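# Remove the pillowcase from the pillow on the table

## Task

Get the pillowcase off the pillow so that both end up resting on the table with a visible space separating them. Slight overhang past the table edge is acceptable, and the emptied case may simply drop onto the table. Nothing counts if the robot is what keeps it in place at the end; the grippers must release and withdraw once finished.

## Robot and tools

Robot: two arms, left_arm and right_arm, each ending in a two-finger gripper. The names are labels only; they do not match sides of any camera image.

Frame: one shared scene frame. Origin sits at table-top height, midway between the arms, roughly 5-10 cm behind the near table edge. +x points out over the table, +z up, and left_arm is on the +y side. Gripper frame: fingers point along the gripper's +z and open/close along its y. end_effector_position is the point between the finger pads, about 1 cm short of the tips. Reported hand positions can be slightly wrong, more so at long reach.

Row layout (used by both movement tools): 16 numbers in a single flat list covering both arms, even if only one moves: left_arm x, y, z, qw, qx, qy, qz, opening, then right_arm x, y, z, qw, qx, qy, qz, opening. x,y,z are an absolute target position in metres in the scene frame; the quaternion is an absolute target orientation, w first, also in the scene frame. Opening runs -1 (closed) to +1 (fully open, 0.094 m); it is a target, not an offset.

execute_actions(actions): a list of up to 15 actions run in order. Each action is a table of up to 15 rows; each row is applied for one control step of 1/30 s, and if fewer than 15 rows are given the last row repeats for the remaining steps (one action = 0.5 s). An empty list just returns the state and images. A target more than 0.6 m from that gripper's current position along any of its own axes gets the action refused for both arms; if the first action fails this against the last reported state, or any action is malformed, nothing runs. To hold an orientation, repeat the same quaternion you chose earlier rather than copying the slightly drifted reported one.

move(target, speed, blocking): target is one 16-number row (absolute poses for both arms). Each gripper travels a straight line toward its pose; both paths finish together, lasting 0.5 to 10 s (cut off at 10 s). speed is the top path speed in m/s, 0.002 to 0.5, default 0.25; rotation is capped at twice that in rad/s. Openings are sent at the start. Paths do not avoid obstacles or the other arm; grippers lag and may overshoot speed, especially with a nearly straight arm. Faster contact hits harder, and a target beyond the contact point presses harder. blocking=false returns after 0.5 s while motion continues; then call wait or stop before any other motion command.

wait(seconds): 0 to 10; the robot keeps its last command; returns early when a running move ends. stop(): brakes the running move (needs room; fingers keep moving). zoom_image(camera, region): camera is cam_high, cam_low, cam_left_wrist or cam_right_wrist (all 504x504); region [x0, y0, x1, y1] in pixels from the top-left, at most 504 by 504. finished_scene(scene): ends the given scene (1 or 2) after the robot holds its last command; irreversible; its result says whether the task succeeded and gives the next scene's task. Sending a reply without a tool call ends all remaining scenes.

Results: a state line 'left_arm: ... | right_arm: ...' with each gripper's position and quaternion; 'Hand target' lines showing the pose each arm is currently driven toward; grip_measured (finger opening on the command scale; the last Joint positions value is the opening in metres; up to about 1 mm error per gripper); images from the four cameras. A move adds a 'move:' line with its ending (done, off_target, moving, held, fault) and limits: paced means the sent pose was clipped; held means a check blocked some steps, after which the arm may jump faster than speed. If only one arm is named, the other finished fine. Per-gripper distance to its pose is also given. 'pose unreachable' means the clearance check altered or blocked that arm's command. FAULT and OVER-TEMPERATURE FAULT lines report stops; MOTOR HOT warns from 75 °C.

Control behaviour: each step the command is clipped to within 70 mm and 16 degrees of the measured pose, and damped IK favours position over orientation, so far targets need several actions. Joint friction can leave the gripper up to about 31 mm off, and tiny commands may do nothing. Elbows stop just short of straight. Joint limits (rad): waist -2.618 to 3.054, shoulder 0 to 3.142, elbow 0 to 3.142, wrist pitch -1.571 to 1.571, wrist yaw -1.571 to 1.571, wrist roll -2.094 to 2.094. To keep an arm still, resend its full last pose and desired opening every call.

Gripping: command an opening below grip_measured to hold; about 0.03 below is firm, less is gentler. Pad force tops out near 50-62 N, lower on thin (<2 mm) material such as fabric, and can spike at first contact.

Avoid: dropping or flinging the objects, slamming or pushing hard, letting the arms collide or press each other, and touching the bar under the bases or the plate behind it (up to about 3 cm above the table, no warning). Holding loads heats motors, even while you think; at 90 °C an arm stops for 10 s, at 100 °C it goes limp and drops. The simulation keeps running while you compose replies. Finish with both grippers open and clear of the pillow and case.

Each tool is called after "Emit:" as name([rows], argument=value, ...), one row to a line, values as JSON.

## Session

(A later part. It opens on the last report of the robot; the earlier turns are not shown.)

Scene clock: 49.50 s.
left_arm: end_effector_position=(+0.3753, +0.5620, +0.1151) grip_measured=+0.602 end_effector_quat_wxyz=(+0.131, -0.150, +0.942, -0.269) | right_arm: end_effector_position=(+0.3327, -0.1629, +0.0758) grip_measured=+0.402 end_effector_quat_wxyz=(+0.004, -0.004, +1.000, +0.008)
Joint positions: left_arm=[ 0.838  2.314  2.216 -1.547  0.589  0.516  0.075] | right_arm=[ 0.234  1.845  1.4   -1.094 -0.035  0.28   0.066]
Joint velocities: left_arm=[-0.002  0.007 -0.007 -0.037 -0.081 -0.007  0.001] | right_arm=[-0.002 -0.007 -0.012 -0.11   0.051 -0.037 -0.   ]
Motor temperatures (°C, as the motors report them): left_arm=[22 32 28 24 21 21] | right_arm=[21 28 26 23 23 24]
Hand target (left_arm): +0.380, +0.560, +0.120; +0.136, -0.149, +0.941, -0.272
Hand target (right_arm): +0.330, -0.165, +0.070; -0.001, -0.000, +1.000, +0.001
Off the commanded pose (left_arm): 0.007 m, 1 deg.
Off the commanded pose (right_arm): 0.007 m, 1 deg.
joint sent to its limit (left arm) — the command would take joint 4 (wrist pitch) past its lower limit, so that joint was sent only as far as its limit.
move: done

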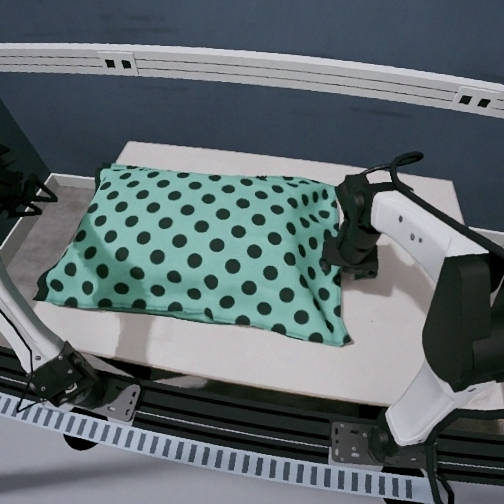

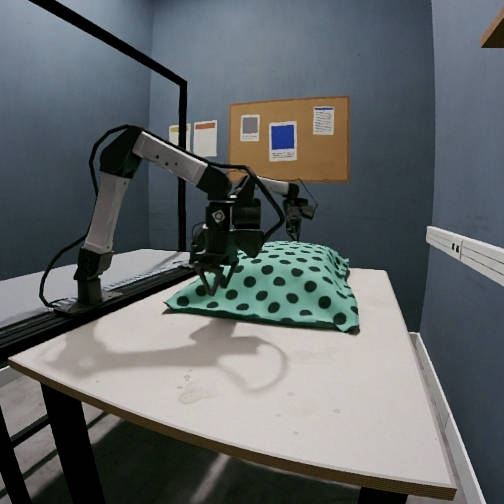

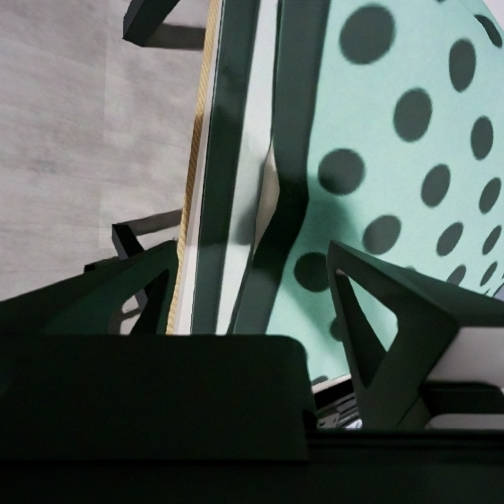

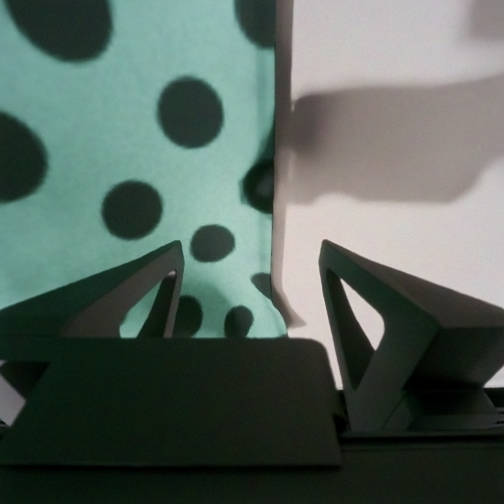

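Emit:
move(target=[0.38,0.56,0.12,0.134,-0.148,0.941,-0.273,0.6, 0.33,-0.165,0.013,0,0,1,0,0.4], speed=0.08)

Emit:
move(target=[0.38,0.56,0.12,0.134,-0.148,0.941,-0.273,0.6, 0.33,-0.165,0.013,0,0,1,0,-1])

Scene clock: 50.97 s.
left_arm: end_effector_position=(+0.3753, +0.5620, +0.1151) grip_measured=+0.602 end_effector_quat_wxyz=(+0.131, -0.150, +0.942, -0.269) | right_arm: end_effector_position=(+0.3343, -0.1642, +0.0188) grip_measured=+0.402 end_effector_quat_wxyz=(+0.005, -0.001, +1.000, +0.006)
Joint positions: left_arm=[ 0.838  2.314  2.216 -1.547  0.589  0.516  0.075] | right_arm=[ 0.234  1.918  1.26  -0.879 -0.032  0.286  0.066]
Joint velocities: left_arm=[-0.007  0.002 -0.002 -0.007 -0.037  0.022  0.   ] | right_arm=[-0.002 -0.002  0.002 -0.022 -0.007  0.007 -0.001]
Motor temperatures (°C, as the motors report them): left_arm=[22 33 28 24 21 21] | right_arm=[21 29 26 23 23 24]
Hand target (left_arm): +0.380, +0.560, +0.120; +0.136, -0.149, +0.941, -0.272
Hand target (right_arm): +0.331, -0.165, +0.013; -0.000, -0.000, +1.000, -0.000
Off the commanded pose (left_arm): 0.007 m, 1 deg.
Off the commanded pose (right_arm): 0.007 m, 1 deg.
joint sent to its limit (left arm) — the command would take joint 4 (wrist pitch) past its lower limit, so that joint was sent only as far as its limit.
move: done

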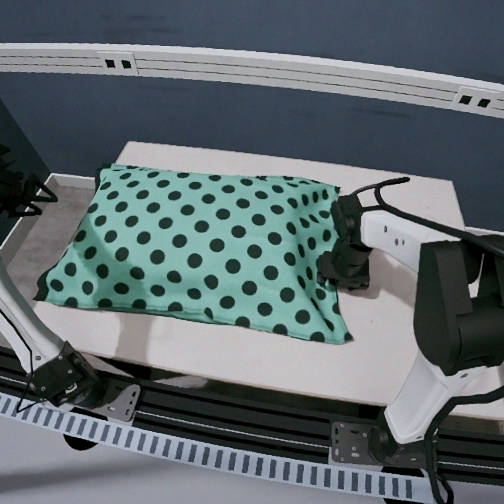

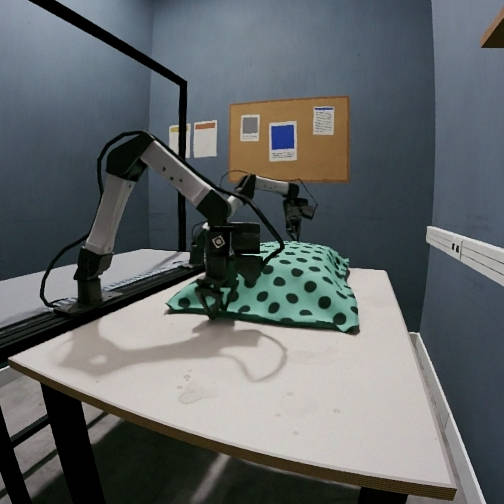

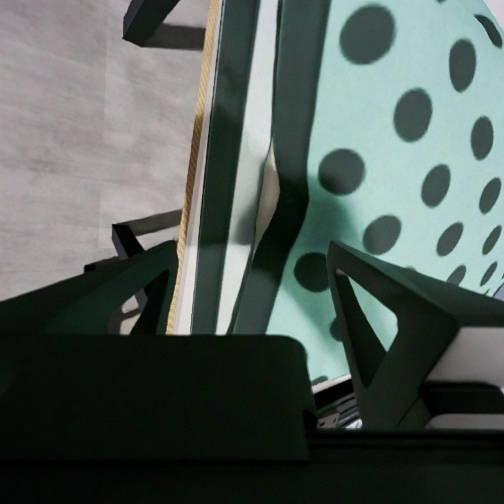

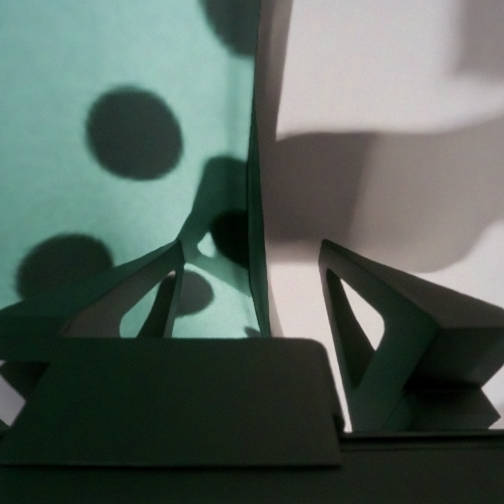

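Scene clock: 51.67 s.
left_arm: end_effector_position=(+0.3753, +0.5620, +0.1151) grip_measured=+0.602 end_effector_quat_wxyz=(+0.131, -0.150, +0.942, -0.269) | right_arm: end_effector_position=(+0.3348, -0.1641, +0.0188) grip_measured=-0.979 end_effector_quat_wxyz=(+0.006, -0.001, +1.000, +0.007)
Joint positions: left_arm=[ 0.838  2.314  2.216 -1.547  0.589  0.516  0.075] | right_arm=[ 0.234  1.918  1.26  -0.878 -0.032  0.286  0.001]
Joint velocities: left_arm=[-0.007  0.002 -0.002  0.066 -0.037 -0.022  0.001] | right_arm=[-0.002 -0.012  0.002  0.022 -0.095 -0.037 -0.   ]
Motor temperatures (°C, as the motors report them): left_arm=[22 33 28 24 21 21] | right_arm=[21 29 26 23 23 24]
Hand target (left_arm): +0.380, +0.560, +0.120; +0.136, -0.149, +0.941, -0.272
Hand target (right_arm): +0.330, -0.165, +0.013; -0.000, -0.000, +1.000, +0.000
Off the commanded pose (left_arm): 0.007 m, 1 deg.
Off the commanded pose (right_arm): 0.008 m, 1 deg.
joint sent to its limit (left arm) — the command would take joint 4 (wrist pitch) past its lower limit, so that joint was sent only as far as its limit.
move: done

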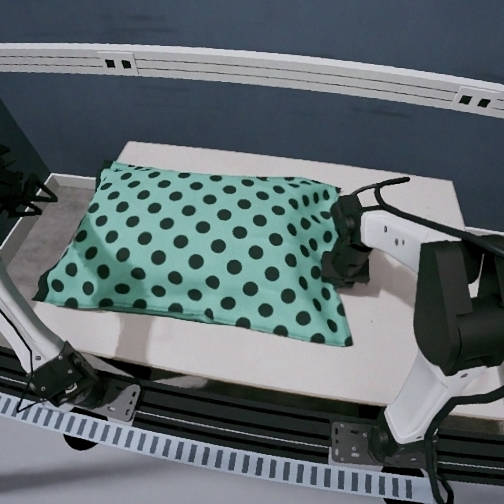

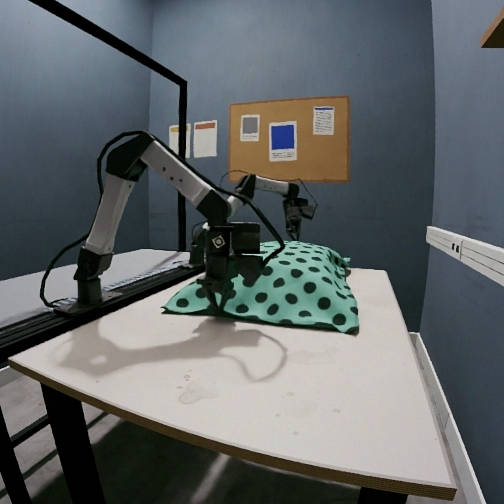

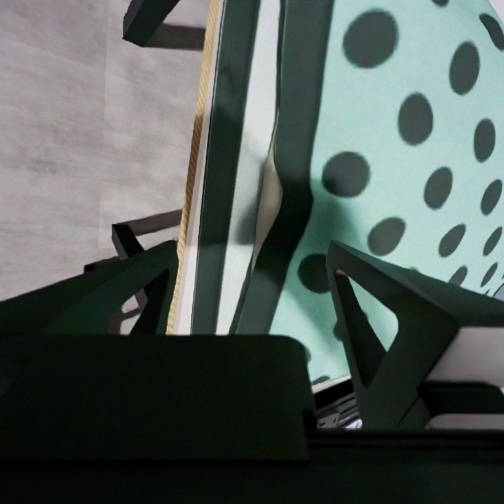

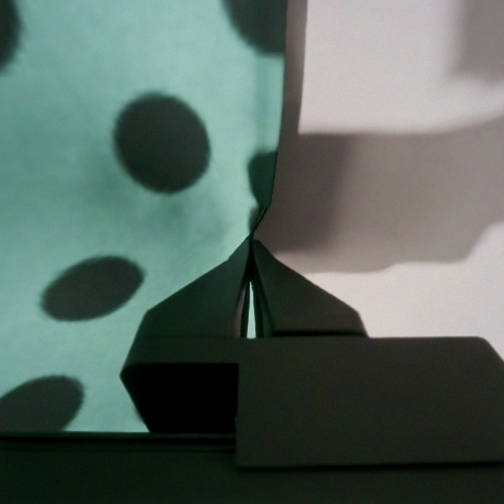

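Emit:
move(target=[0.38,0.56,0.12,0.134,-0.148,0.941,-0.273,0.6, 0.33,-0.3,0.03,0,0,1,0,-1], speed=0.08)

Scene clock: 53.90 s.
left_arm: end_effector_position=(+0.3753, +0.5620, +0.1151) grip_measured=+0.602 end_effector_quat_wxyz=(+0.131, -0.150, +0.942, -0.269) | right_arm: end_effector_position=(+0.3361, -0.2889, +0.0263) grip_measured=-0.979 end_effector_quat_wxyz=(+0.006, -0.005, +1.000, +0.016)
Joint positions: left_arm=[ 0.838  2.314  2.216 -1.547  0.589  0.516  0.075] | right_arm=[-0.147  1.876  1.22  -0.895 -0.062 -0.104  0.001]
Joint velocities: left_arm=[ 0.002  0.007  0.002 -0.022 -0.022 -0.037 -0.   ] | right_arm=[-0.002 -0.007 -0.002  0.051  0.007  0.037 -0.002]
Motor temperatures (°C, as the motors report them): left_arm=[22 33 28 24 21 21] | right_arm=[21 29 26 23 23 24]
Hand target (left_arm): +0.380, +0.560, +0.120; +0.136, -0.149, +0.941, -0.272
Hand target (right_arm): +0.330, -0.300, +0.030; +0.001, +0.000, +1.000, -0.001
Off the commanded pose (left_arm): 0.007 m, 1 deg.
Off the commanded pose (right_arm): 0.013 m, 2 deg.
joint sent to its limit (left arm) — the command would take joint 4 (wrist pitch) past its lower limit, so that joint was sent only as far as its limit.
move: off_target (right_arm)

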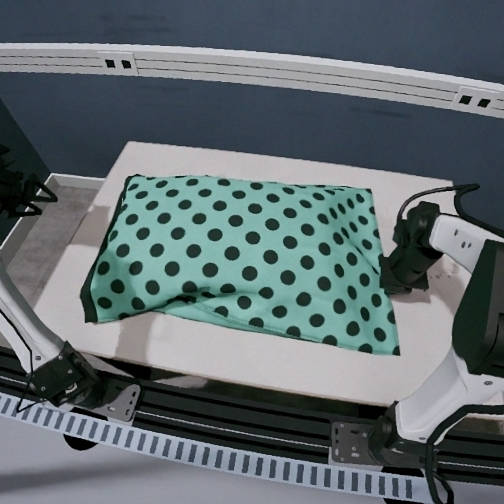

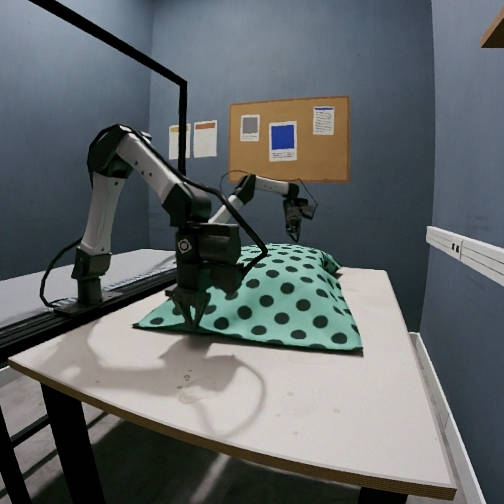

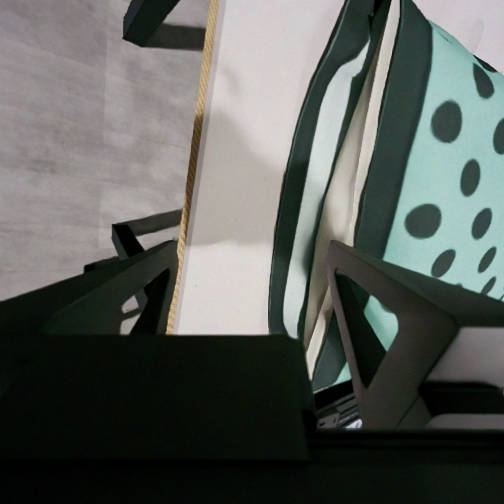

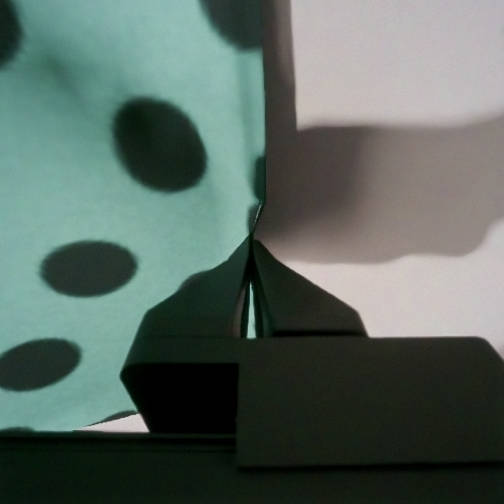

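Emit:
move(target=[0.36,0.45,0.09,0.04,-0.111,0.934,-0.337,0.6, 0.33,-0.3,0.03,0,0,1,0,-1], speed=0.12)

Scene clock: 55.50 s.
left_arm: end_effector_position=(+0.3590, +0.4535, +0.0846) grip_measured=+0.602 end_effector_quat_wxyz=(+0.031, -0.111, +0.936, -0.333) | right_arm: end_effector_position=(+0.3355, -0.2884, +0.0263) grip_measured=-0.979 end_effector_quat_wxyz=(+0.005, -0.006, +1.000, +0.018)
Joint positions: left_arm=[ 0.663  2.185  1.831 -1.475  0.601  0.478  0.075] | right_arm=[-0.147  1.876  1.22  -0.898 -0.064 -0.107  0.001]
Joint velocities: left_arm=[-0.002 -0.017  0.002  0.022  0.051 -0.081  0.   ] | right_arm=[-0.032 -0.017 -0.002  0.037 -0.007 -0.037 -0.001]
Motor temperatures (°C, as the motors report them): left_arm=[22 34 28 24 21 21] | right_arm=[21 30 26 23 23 24]
Hand target (left_arm): +0.358, +0.449, +0.091; +0.037, -0.112, +0.935, -0.335
Hand target (right_arm): +0.330, -0.300, +0.030; -0.000, -0.000, +1.000, +0.000
Off the commanded pose (left_arm): 0.006 m, 1 deg.
Off the commanded pose (right_arm): 0.013 m, 2 deg.
move: off_target (right_arm)

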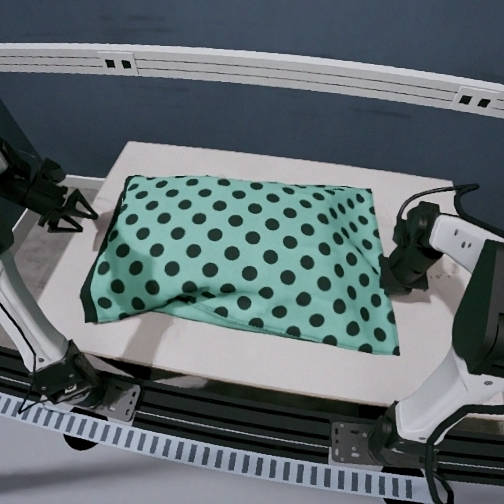

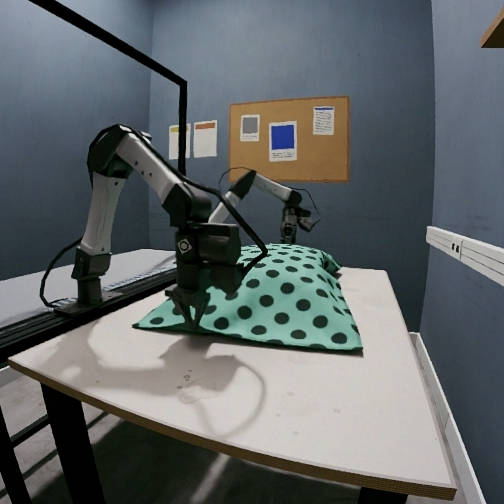

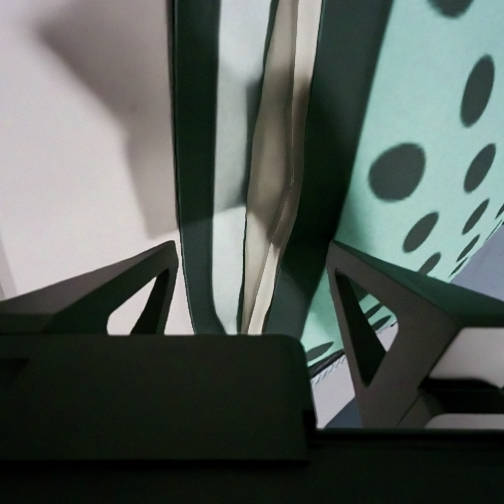

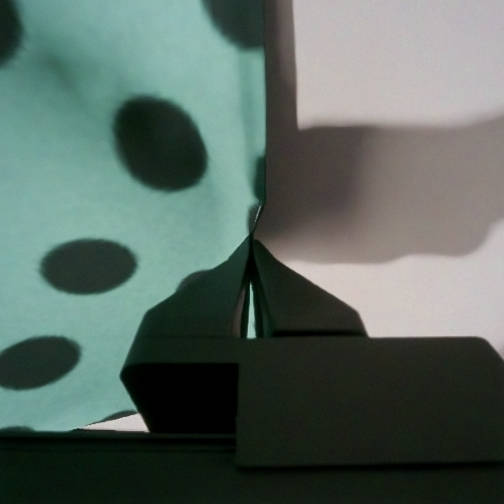

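Emit:
move(target=[0.364,0.428,0.062,0.04,-0.111,0.934,-0.337,-0.2, 0.33,-0.3,0.03,0,0,1,0,-1], speed=0.06)

Scene clock: 56.87 s.
left_arm: end_effector_position=(+0.3638, +0.4337, +0.0565) grip_measured=-0.198 end_effector_quat_wxyz=(+0.036, -0.112, +0.935, -0.334) | right_arm: end_effector_position=(+0.3355, -0.2884, +0.0263) grip_measured=-0.979 end_effector_quat_wxyz=(+0.005, -0.006, +1.000, +0.018)
Joint positions: left_arm=[ 0.619  2.166  1.685 -1.311  0.618  0.422  0.038] | right_arm=[-0.147  1.876  1.22  -0.898 -0.064 -0.107  0.001]
Joint velocities: left_arm=[-0.002  0.002 -0.017  0.066  0.022 -0.022  0.   ] | right_arm=[ 0.012  0.012 -0.017 -0.022 -0.051 -0.007 -0.001]
Motor temperatures (°C, as the motors report them): left_arm=[22 35 28 24 21 21] | right_arm=[21 30 27 23 23 24]
Hand target (left_arm): +0.363, +0.428, +0.062; +0.040, -0.111, +0.934, -0.337
Hand target (right_arm): +0.330, -0.300, +0.030; -0.000, +0.000, +1.000, +0.000
Off the commanded pose (left_arm): 0.008 m, 1 deg.
Off the commanded pose (right_arm): 0.013 m, 2 deg.
move: off_target (right_arm)

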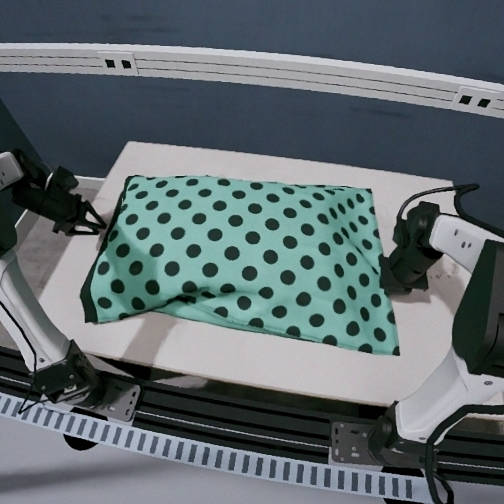

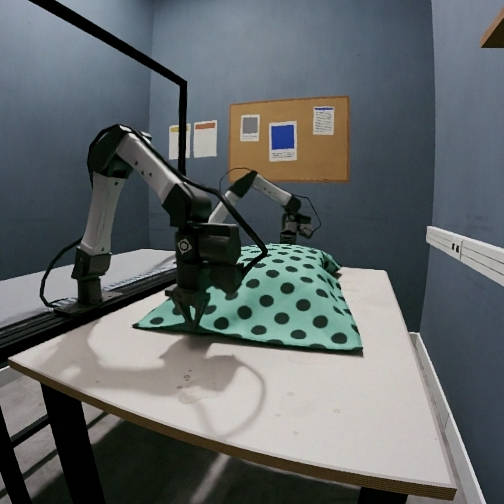

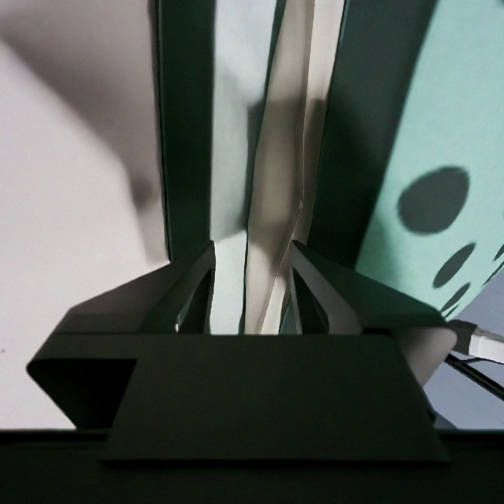

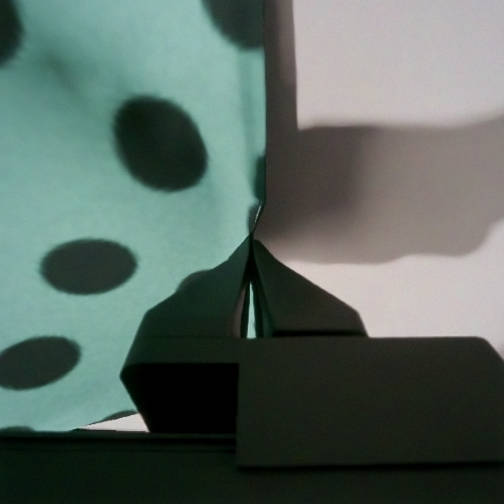

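Emit:
move(target=[0.367,0.411,0.078,0.04,-0.111,0.934,-0.337,-0.2, 0.33,-0.3,0.03,0,0,1,0,-1], speed=0.05)

Scene clock: 58.43 s.
left_arm: end_effector_position=(+0.3716, +0.4194, +0.0738) grip_measured=-0.198 end_effector_quat_wxyz=(+0.044, -0.109, +0.937, -0.330) | right_arm: end_effector_position=(+0.3355, -0.2884, +0.0263) grip_measured=-0.979 end_effector_quat_wxyz=(+0.005, -0.006, +1.000, +0.018)
Joint positions: left_arm=[ 0.577  2.12   1.685 -1.309  0.626  0.372  0.038] | right_arm=[-0.147  1.876  1.22  -0.898 -0.064 -0.107  0.001]
Joint velocities: left_arm=[-0.002  0.007  0.012  0.066 -0.022 -0.022  0.   ] | right_arm=[ 0.002 -0.007  0.007 -0.022  0.037  0.037 -0.001]
Motor temperatures (°C, as the motors report them): left_arm=[22 35 28 24 21 21] | right_arm=[21 30 27 23 23 24]
Hand target (left_arm): +0.367, +0.411, +0.078; +0.039, -0.111, +0.934, -0.337
Hand target (right_arm): +0.330, -0.300, +0.030; -0.000, -0.000, +1.000, +0.000
Off the commanded pose (left_arm): 0.010 m, 1 deg.
Off the commanded pose (right_arm): 0.013 m, 2 deg.
move: off_target (right_arm)

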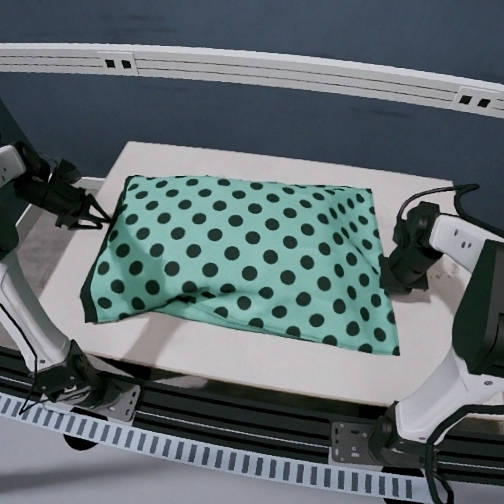

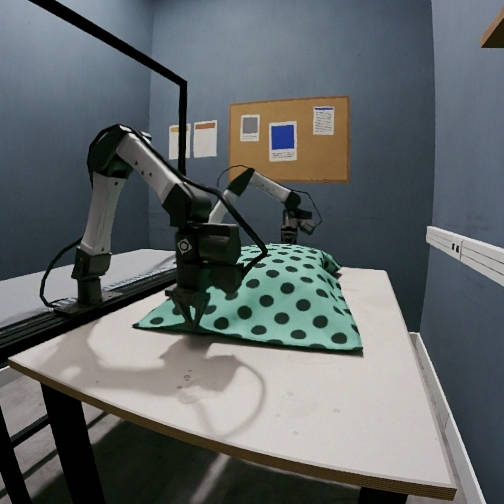

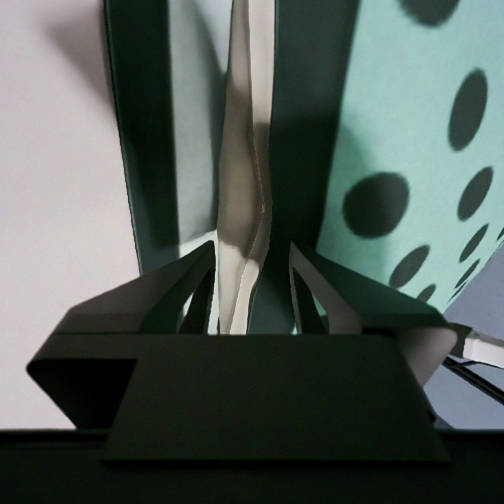

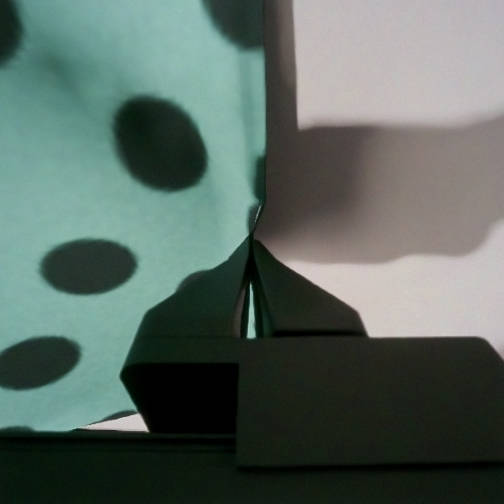

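Emit:
move(target=[0.371,0.398,0.090,0.04,-0.111,0.934,-0.337,-0.5, 0.33,-0.3,0.03,0,0,1,0,-1], speed=0.05)

Scene clock: 59.73 s.
left_arm: end_effector_position=(+0.3765, +0.4066, +0.0855) grip_measured=-0.498 end_effector_quat_wxyz=(+0.046, -0.109, +0.937, -0.329) | right_arm: end_effector_position=(+0.3354, -0.2884, +0.0263) grip_measured=-0.979 end_effector_quat_wxyz=(+0.005, -0.006, +1.000, +0.018)
Joint positions: left_arm=[ 0.542  2.089  1.685 -1.309  0.633  0.328  0.024] | right_arm=[-0.147  1.876  1.22  -0.898 -0.064 -0.107  0.001]
Joint velocities: left_arm=[ 0.002  0.007 -0.002  0.022 -0.037  0.051 -0.001] | right_arm=[ 0.002 -0.012 -0.007  0.066  0.007 -0.066 -0.001]
Motor temperatures (°C, as the motors report them): left_arm=[22 36 28 24 21 21] | right_arm=[21 31 27 23 23 24]
Hand target (left_arm): +0.371, +0.398, +0.090; +0.039, -0.111, +0.934, -0.337
Hand target (right_arm): +0.330, -0.300, +0.030; -0.000, -0.000, +1.000, +0.000
Off the commanded pose (left_arm): 0.011 m, 1 deg.
Off the commanded pose (right_arm): 0.013 m, 2 deg.
move: off_target (left_arm, right_arm)

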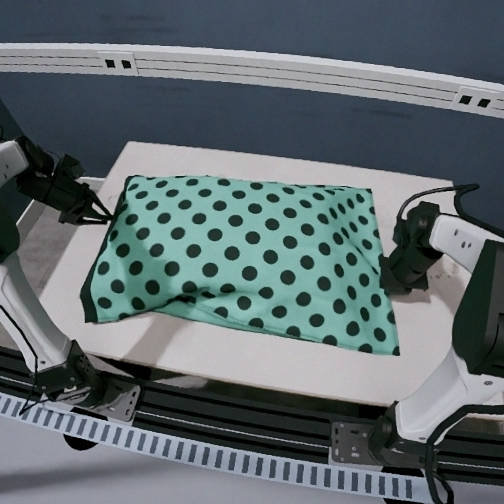

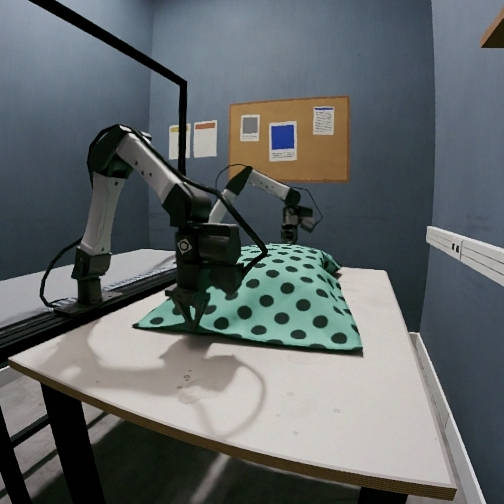

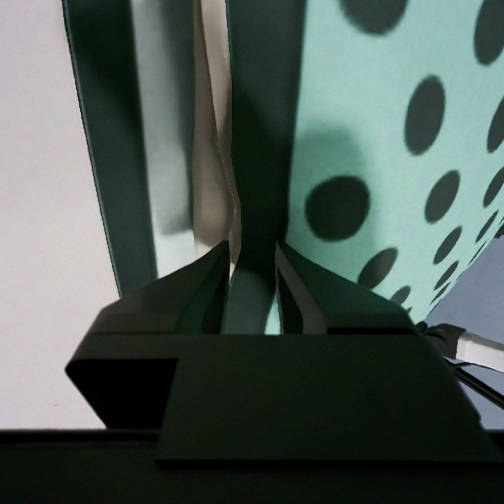

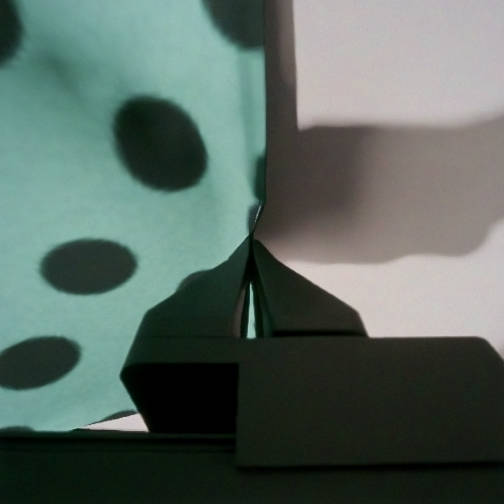

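Emit:
move(target=[0.376,0.376,0.066,0.04,-0.111,0.934,-0.337,-0.5, 0.33,-0.3,0.03,0,0,1,0,-1], speed=0.04)

Scene clock: 61.33 s.
left_arm: end_effector_position=(+0.3766, +0.3832, +0.0609) grip_measured=-0.498 end_effector_quat_wxyz=(+0.037, -0.114, +0.936, -0.331) | right_arm: end_effector_position=(+0.3354, -0.2884, +0.0263) grip_measured=-0.979 end_effector_quat_wxyz=(+0.005, -0.006, +1.000, +0.018)
Joint positions: left_arm=[ 0.489  2.078  1.566 -1.179  0.636  0.257  0.024] | right_arm=[-0.147  1.876  1.22  -0.898 -0.064 -0.107  0.001]
Joint velocities: left_arm=[ 0.012  0.002 -0.007 -0.037 -0.007 -0.066  0.001] | right_arm=[ 0.002 -0.002 -0.002 -0.022  0.081  0.022  0.   ]
Motor temperatures (°C, as the motors report them): left_arm=[22 36 28 24 21 21] | right_arm=[21 31 27 23 23 24]
Hand target (left_arm): +0.375, +0.376, +0.066; +0.039, -0.111, +0.934, -0.336
Hand target (right_arm): +0.330, -0.300, +0.030; -0.000, -0.000, +1.000, +0.000
Off the commanded pose (left_arm): 0.009 m, 1 deg.
Off the commanded pose (right_arm): 0.013 m, 2 deg.
move: off_target (right_arm)

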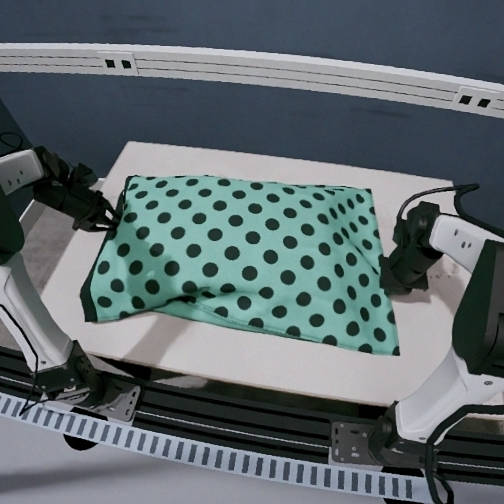

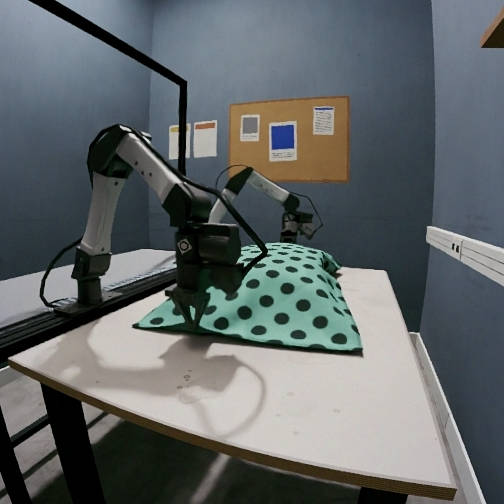

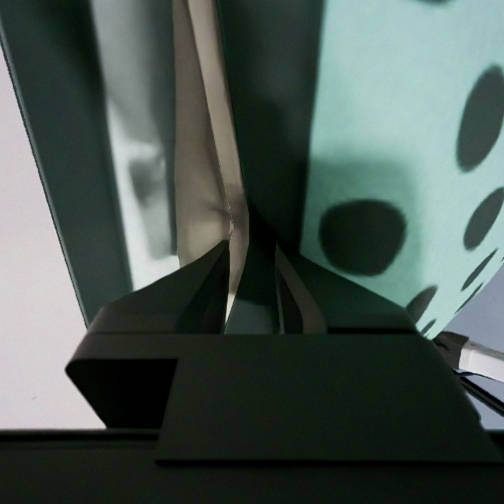

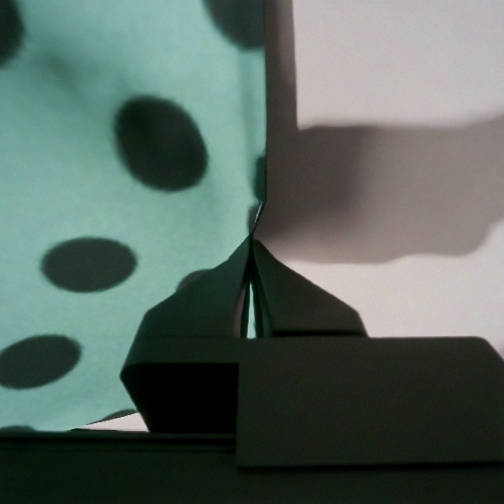

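Emit:
move(target=[0.373,0.388,0.100,0.04,-0.111,0.934,-0.337,-0.5, 0.33,-0.3,0.03,0,0,1,0,-1], speed=0.05)

Scene clock: 62.83 s.
left_arm: end_effector_position=(+0.3712, +0.3865, +0.0868) grip_measured=-0.498 end_effector_quat_wxyz=(+0.025, -0.117, +0.934, -0.337) | right_arm: end_effector_position=(+0.3354, -0.2884, +0.0263) grip_measured=-0.979 end_effector_quat_wxyz=(+0.005, -0.006, +1.000, +0.018)
Joint positions: left_arm=[ 0.502  2.066  1.647 -1.312  0.637  0.277  0.024] | right_arm=[-0.147  1.876  1.22  -0.898 -0.064 -0.107  0.001]
Joint velocities: left_arm=[-0.007  0.002  0.007 -0.022  0.037 -0.007 -0.   ] | right_arm=[ 0.007 -0.007  0.022 -0.037 -0.007  0.022 -0.001]
Motor temperatures (°C, as the motors report them): left_arm=[22 36 28 23 21 21] | right_arm=[21 31 27 23 23 24]
Hand target (left_arm): +0.374, +0.388, +0.100; +0.040, -0.111, +0.934, -0.337
Hand target (right_arm): +0.330, -0.300, +0.030; -0.000, -0.000, +1.000, +0.000
Off the commanded pose (left_arm): 0.013 m, 2 deg.
Off the commanded pose (right_arm): 0.013 m, 2 deg.
move: off_target (left_arm, right_arm)

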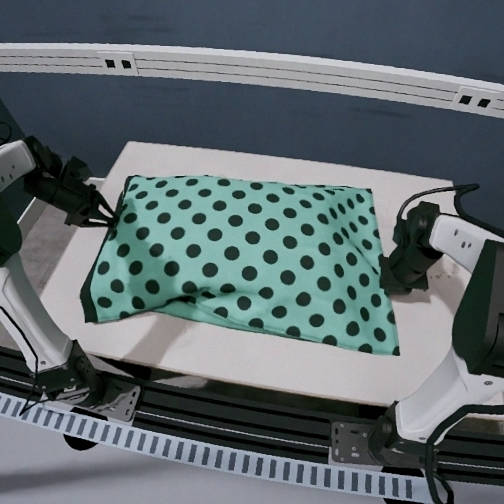

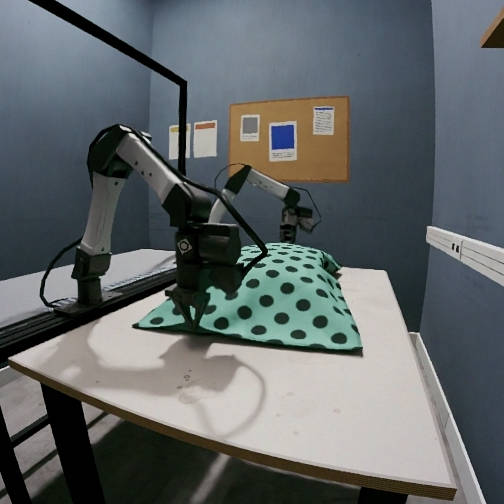

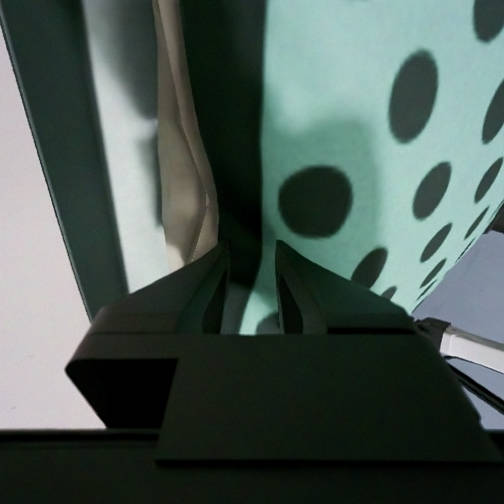

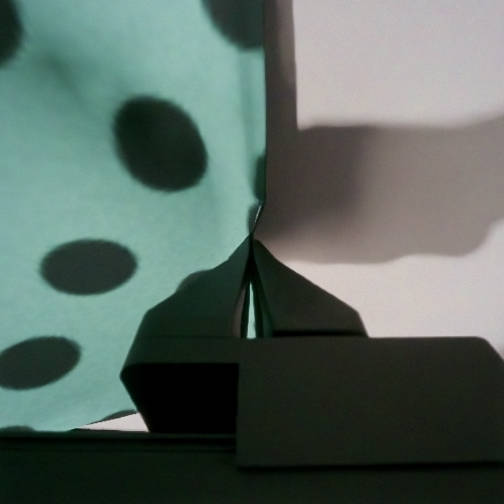

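Emit:
move(target=[0.373,0.388,0.100,0.04,-0.111,0.934,-0.337,0.08, 0.33,-0.3,0.03,0,0,1,0,-1])

Emit:
move(target=[0.377,0.360,0.066,0.04,-0.111,0.934,-0.337,0.08, 0.33,-0.3,0.03,0,0,1,0,-1], speed=0.04)

Scene clock: 64.03 s.
left_arm: end_effector_position=(+0.3708, +0.3863, +0.0869) grip_measured=+0.077 end_effector_quat_wxyz=(+0.024, -0.117, +0.934, -0.337) | right_arm: end_effector_position=(+0.3354, -0.2884, +0.0263) grip_measured=-0.979 end_effector_quat_wxyz=(+0.005, -0.006, +1.000, +0.018)
Joint positions: left_arm=[ 0.502  2.066  1.647 -1.314  0.637  0.278  0.051] | right_arm=[-0.147  1.876  1.22  -0.898 -0.064 -0.107  0.001]
Joint velocities: left_arm=[-0.002  0.007 -0.002 -0.051 -0.081  0.022 -0.   ] | right_arm=[-0.012  0.007 -0.027  0.022 -0.007 -0.022  0.001]
Motor temperatures (°C, as the motors report them): left_arm=[22 36 29 23 21 21] | right_arm=[21 31 27 23 23 24]
Hand target (left_arm): +0.373, +0.388, +0.100; +0.040, -0.111, +0.934, -0.337
Hand target (right_arm): +0.330, -0.300, +0.030; -0.000, -0.000, +1.000, +0.000
Off the commanded pose (left_arm): 0.013 m, 2 deg.
Off the commanded pose (right_arm): 0.013 m, 2 deg.
move: off_target (left_arm, right_arm)

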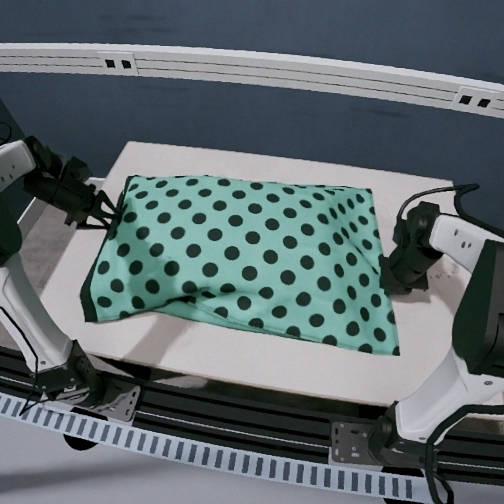

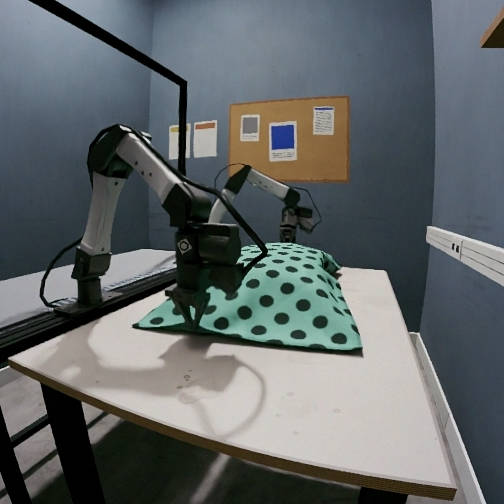

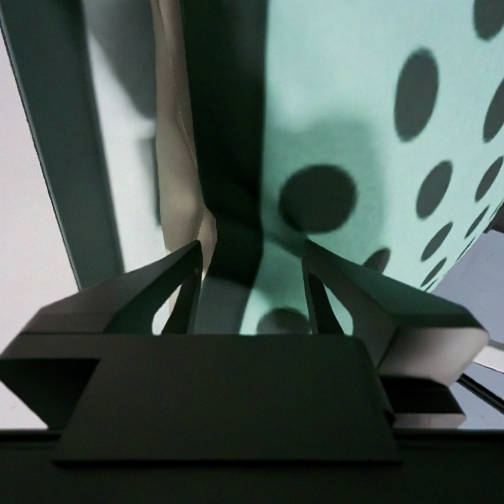

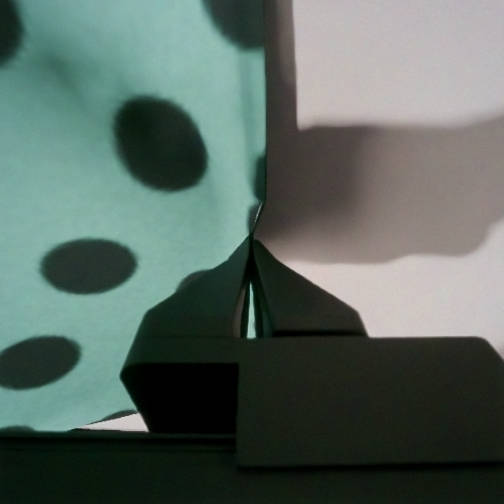

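Scene clock: 65.33 s.
left_arm: end_effector_position=(+0.3780, +0.3686, +0.0614) grip_measured=+0.077 end_effector_quat_wxyz=(+0.038, -0.115, +0.936, -0.330) | right_arm: end_effector_position=(+0.3351, -0.2888, +0.0263) grip_measured=-0.979 end_effector_quat_wxyz=(+0.004, -0.006, +1.000, +0.016)
Joint positions: left_arm=[ 0.452  2.05   1.524 -1.135  0.64   0.208  0.051] | right_arm=[-0.147  1.876  1.22  -0.899 -0.062 -0.107  0.001]
Joint velocities: left_arm=[-0.007  0.002  0.017  0.051 -0.051 -0.051  0.001] | right_arm=[-0.007  0.017 -0.007  0.007 -0.051 -0.007 -0.   ]
Motor temperatures (°C, as the motors report them): left_arm=[22 37 28 23 21 21] | right_arm=[21 32 27 23 23 24]
Hand target (left_arm): +0.376, +0.360, +0.066; +0.039, -0.111, +0.934, -0.337
Hand target (right_arm): +0.330, -0.300, +0.030; -0.000, +0.000, +1.000, +0.000
Off the commanded pose (left_arm): 0.010 m, 1 deg.
Off the commanded pose (right_arm): 0.013 m, 2 deg.
move: off_target (right_arm)

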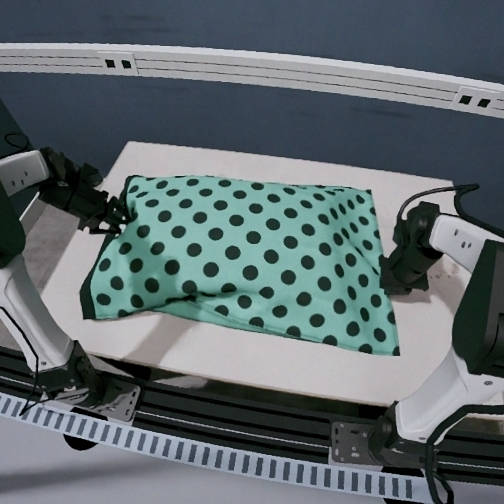

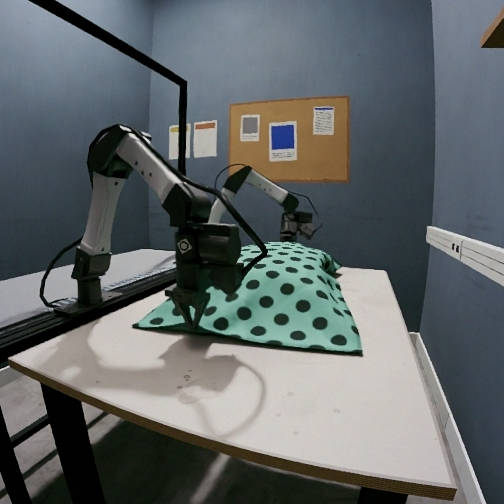

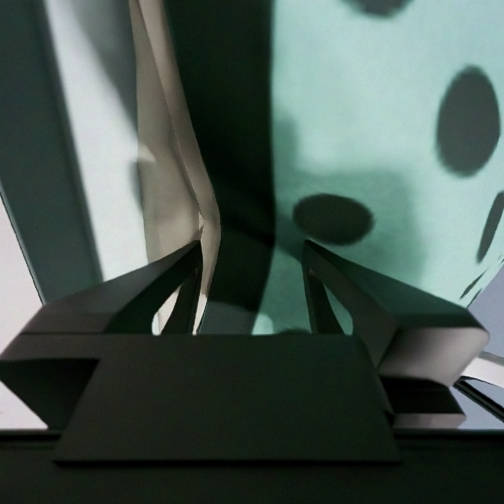

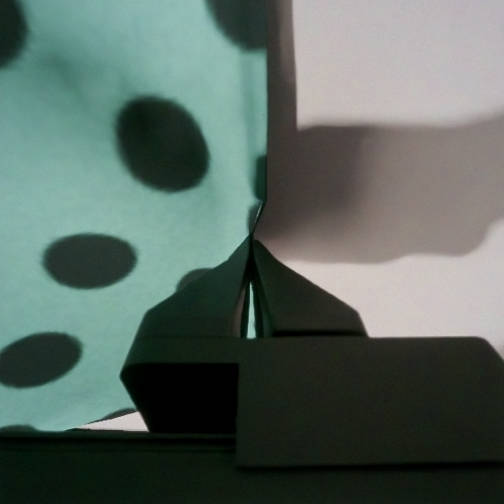

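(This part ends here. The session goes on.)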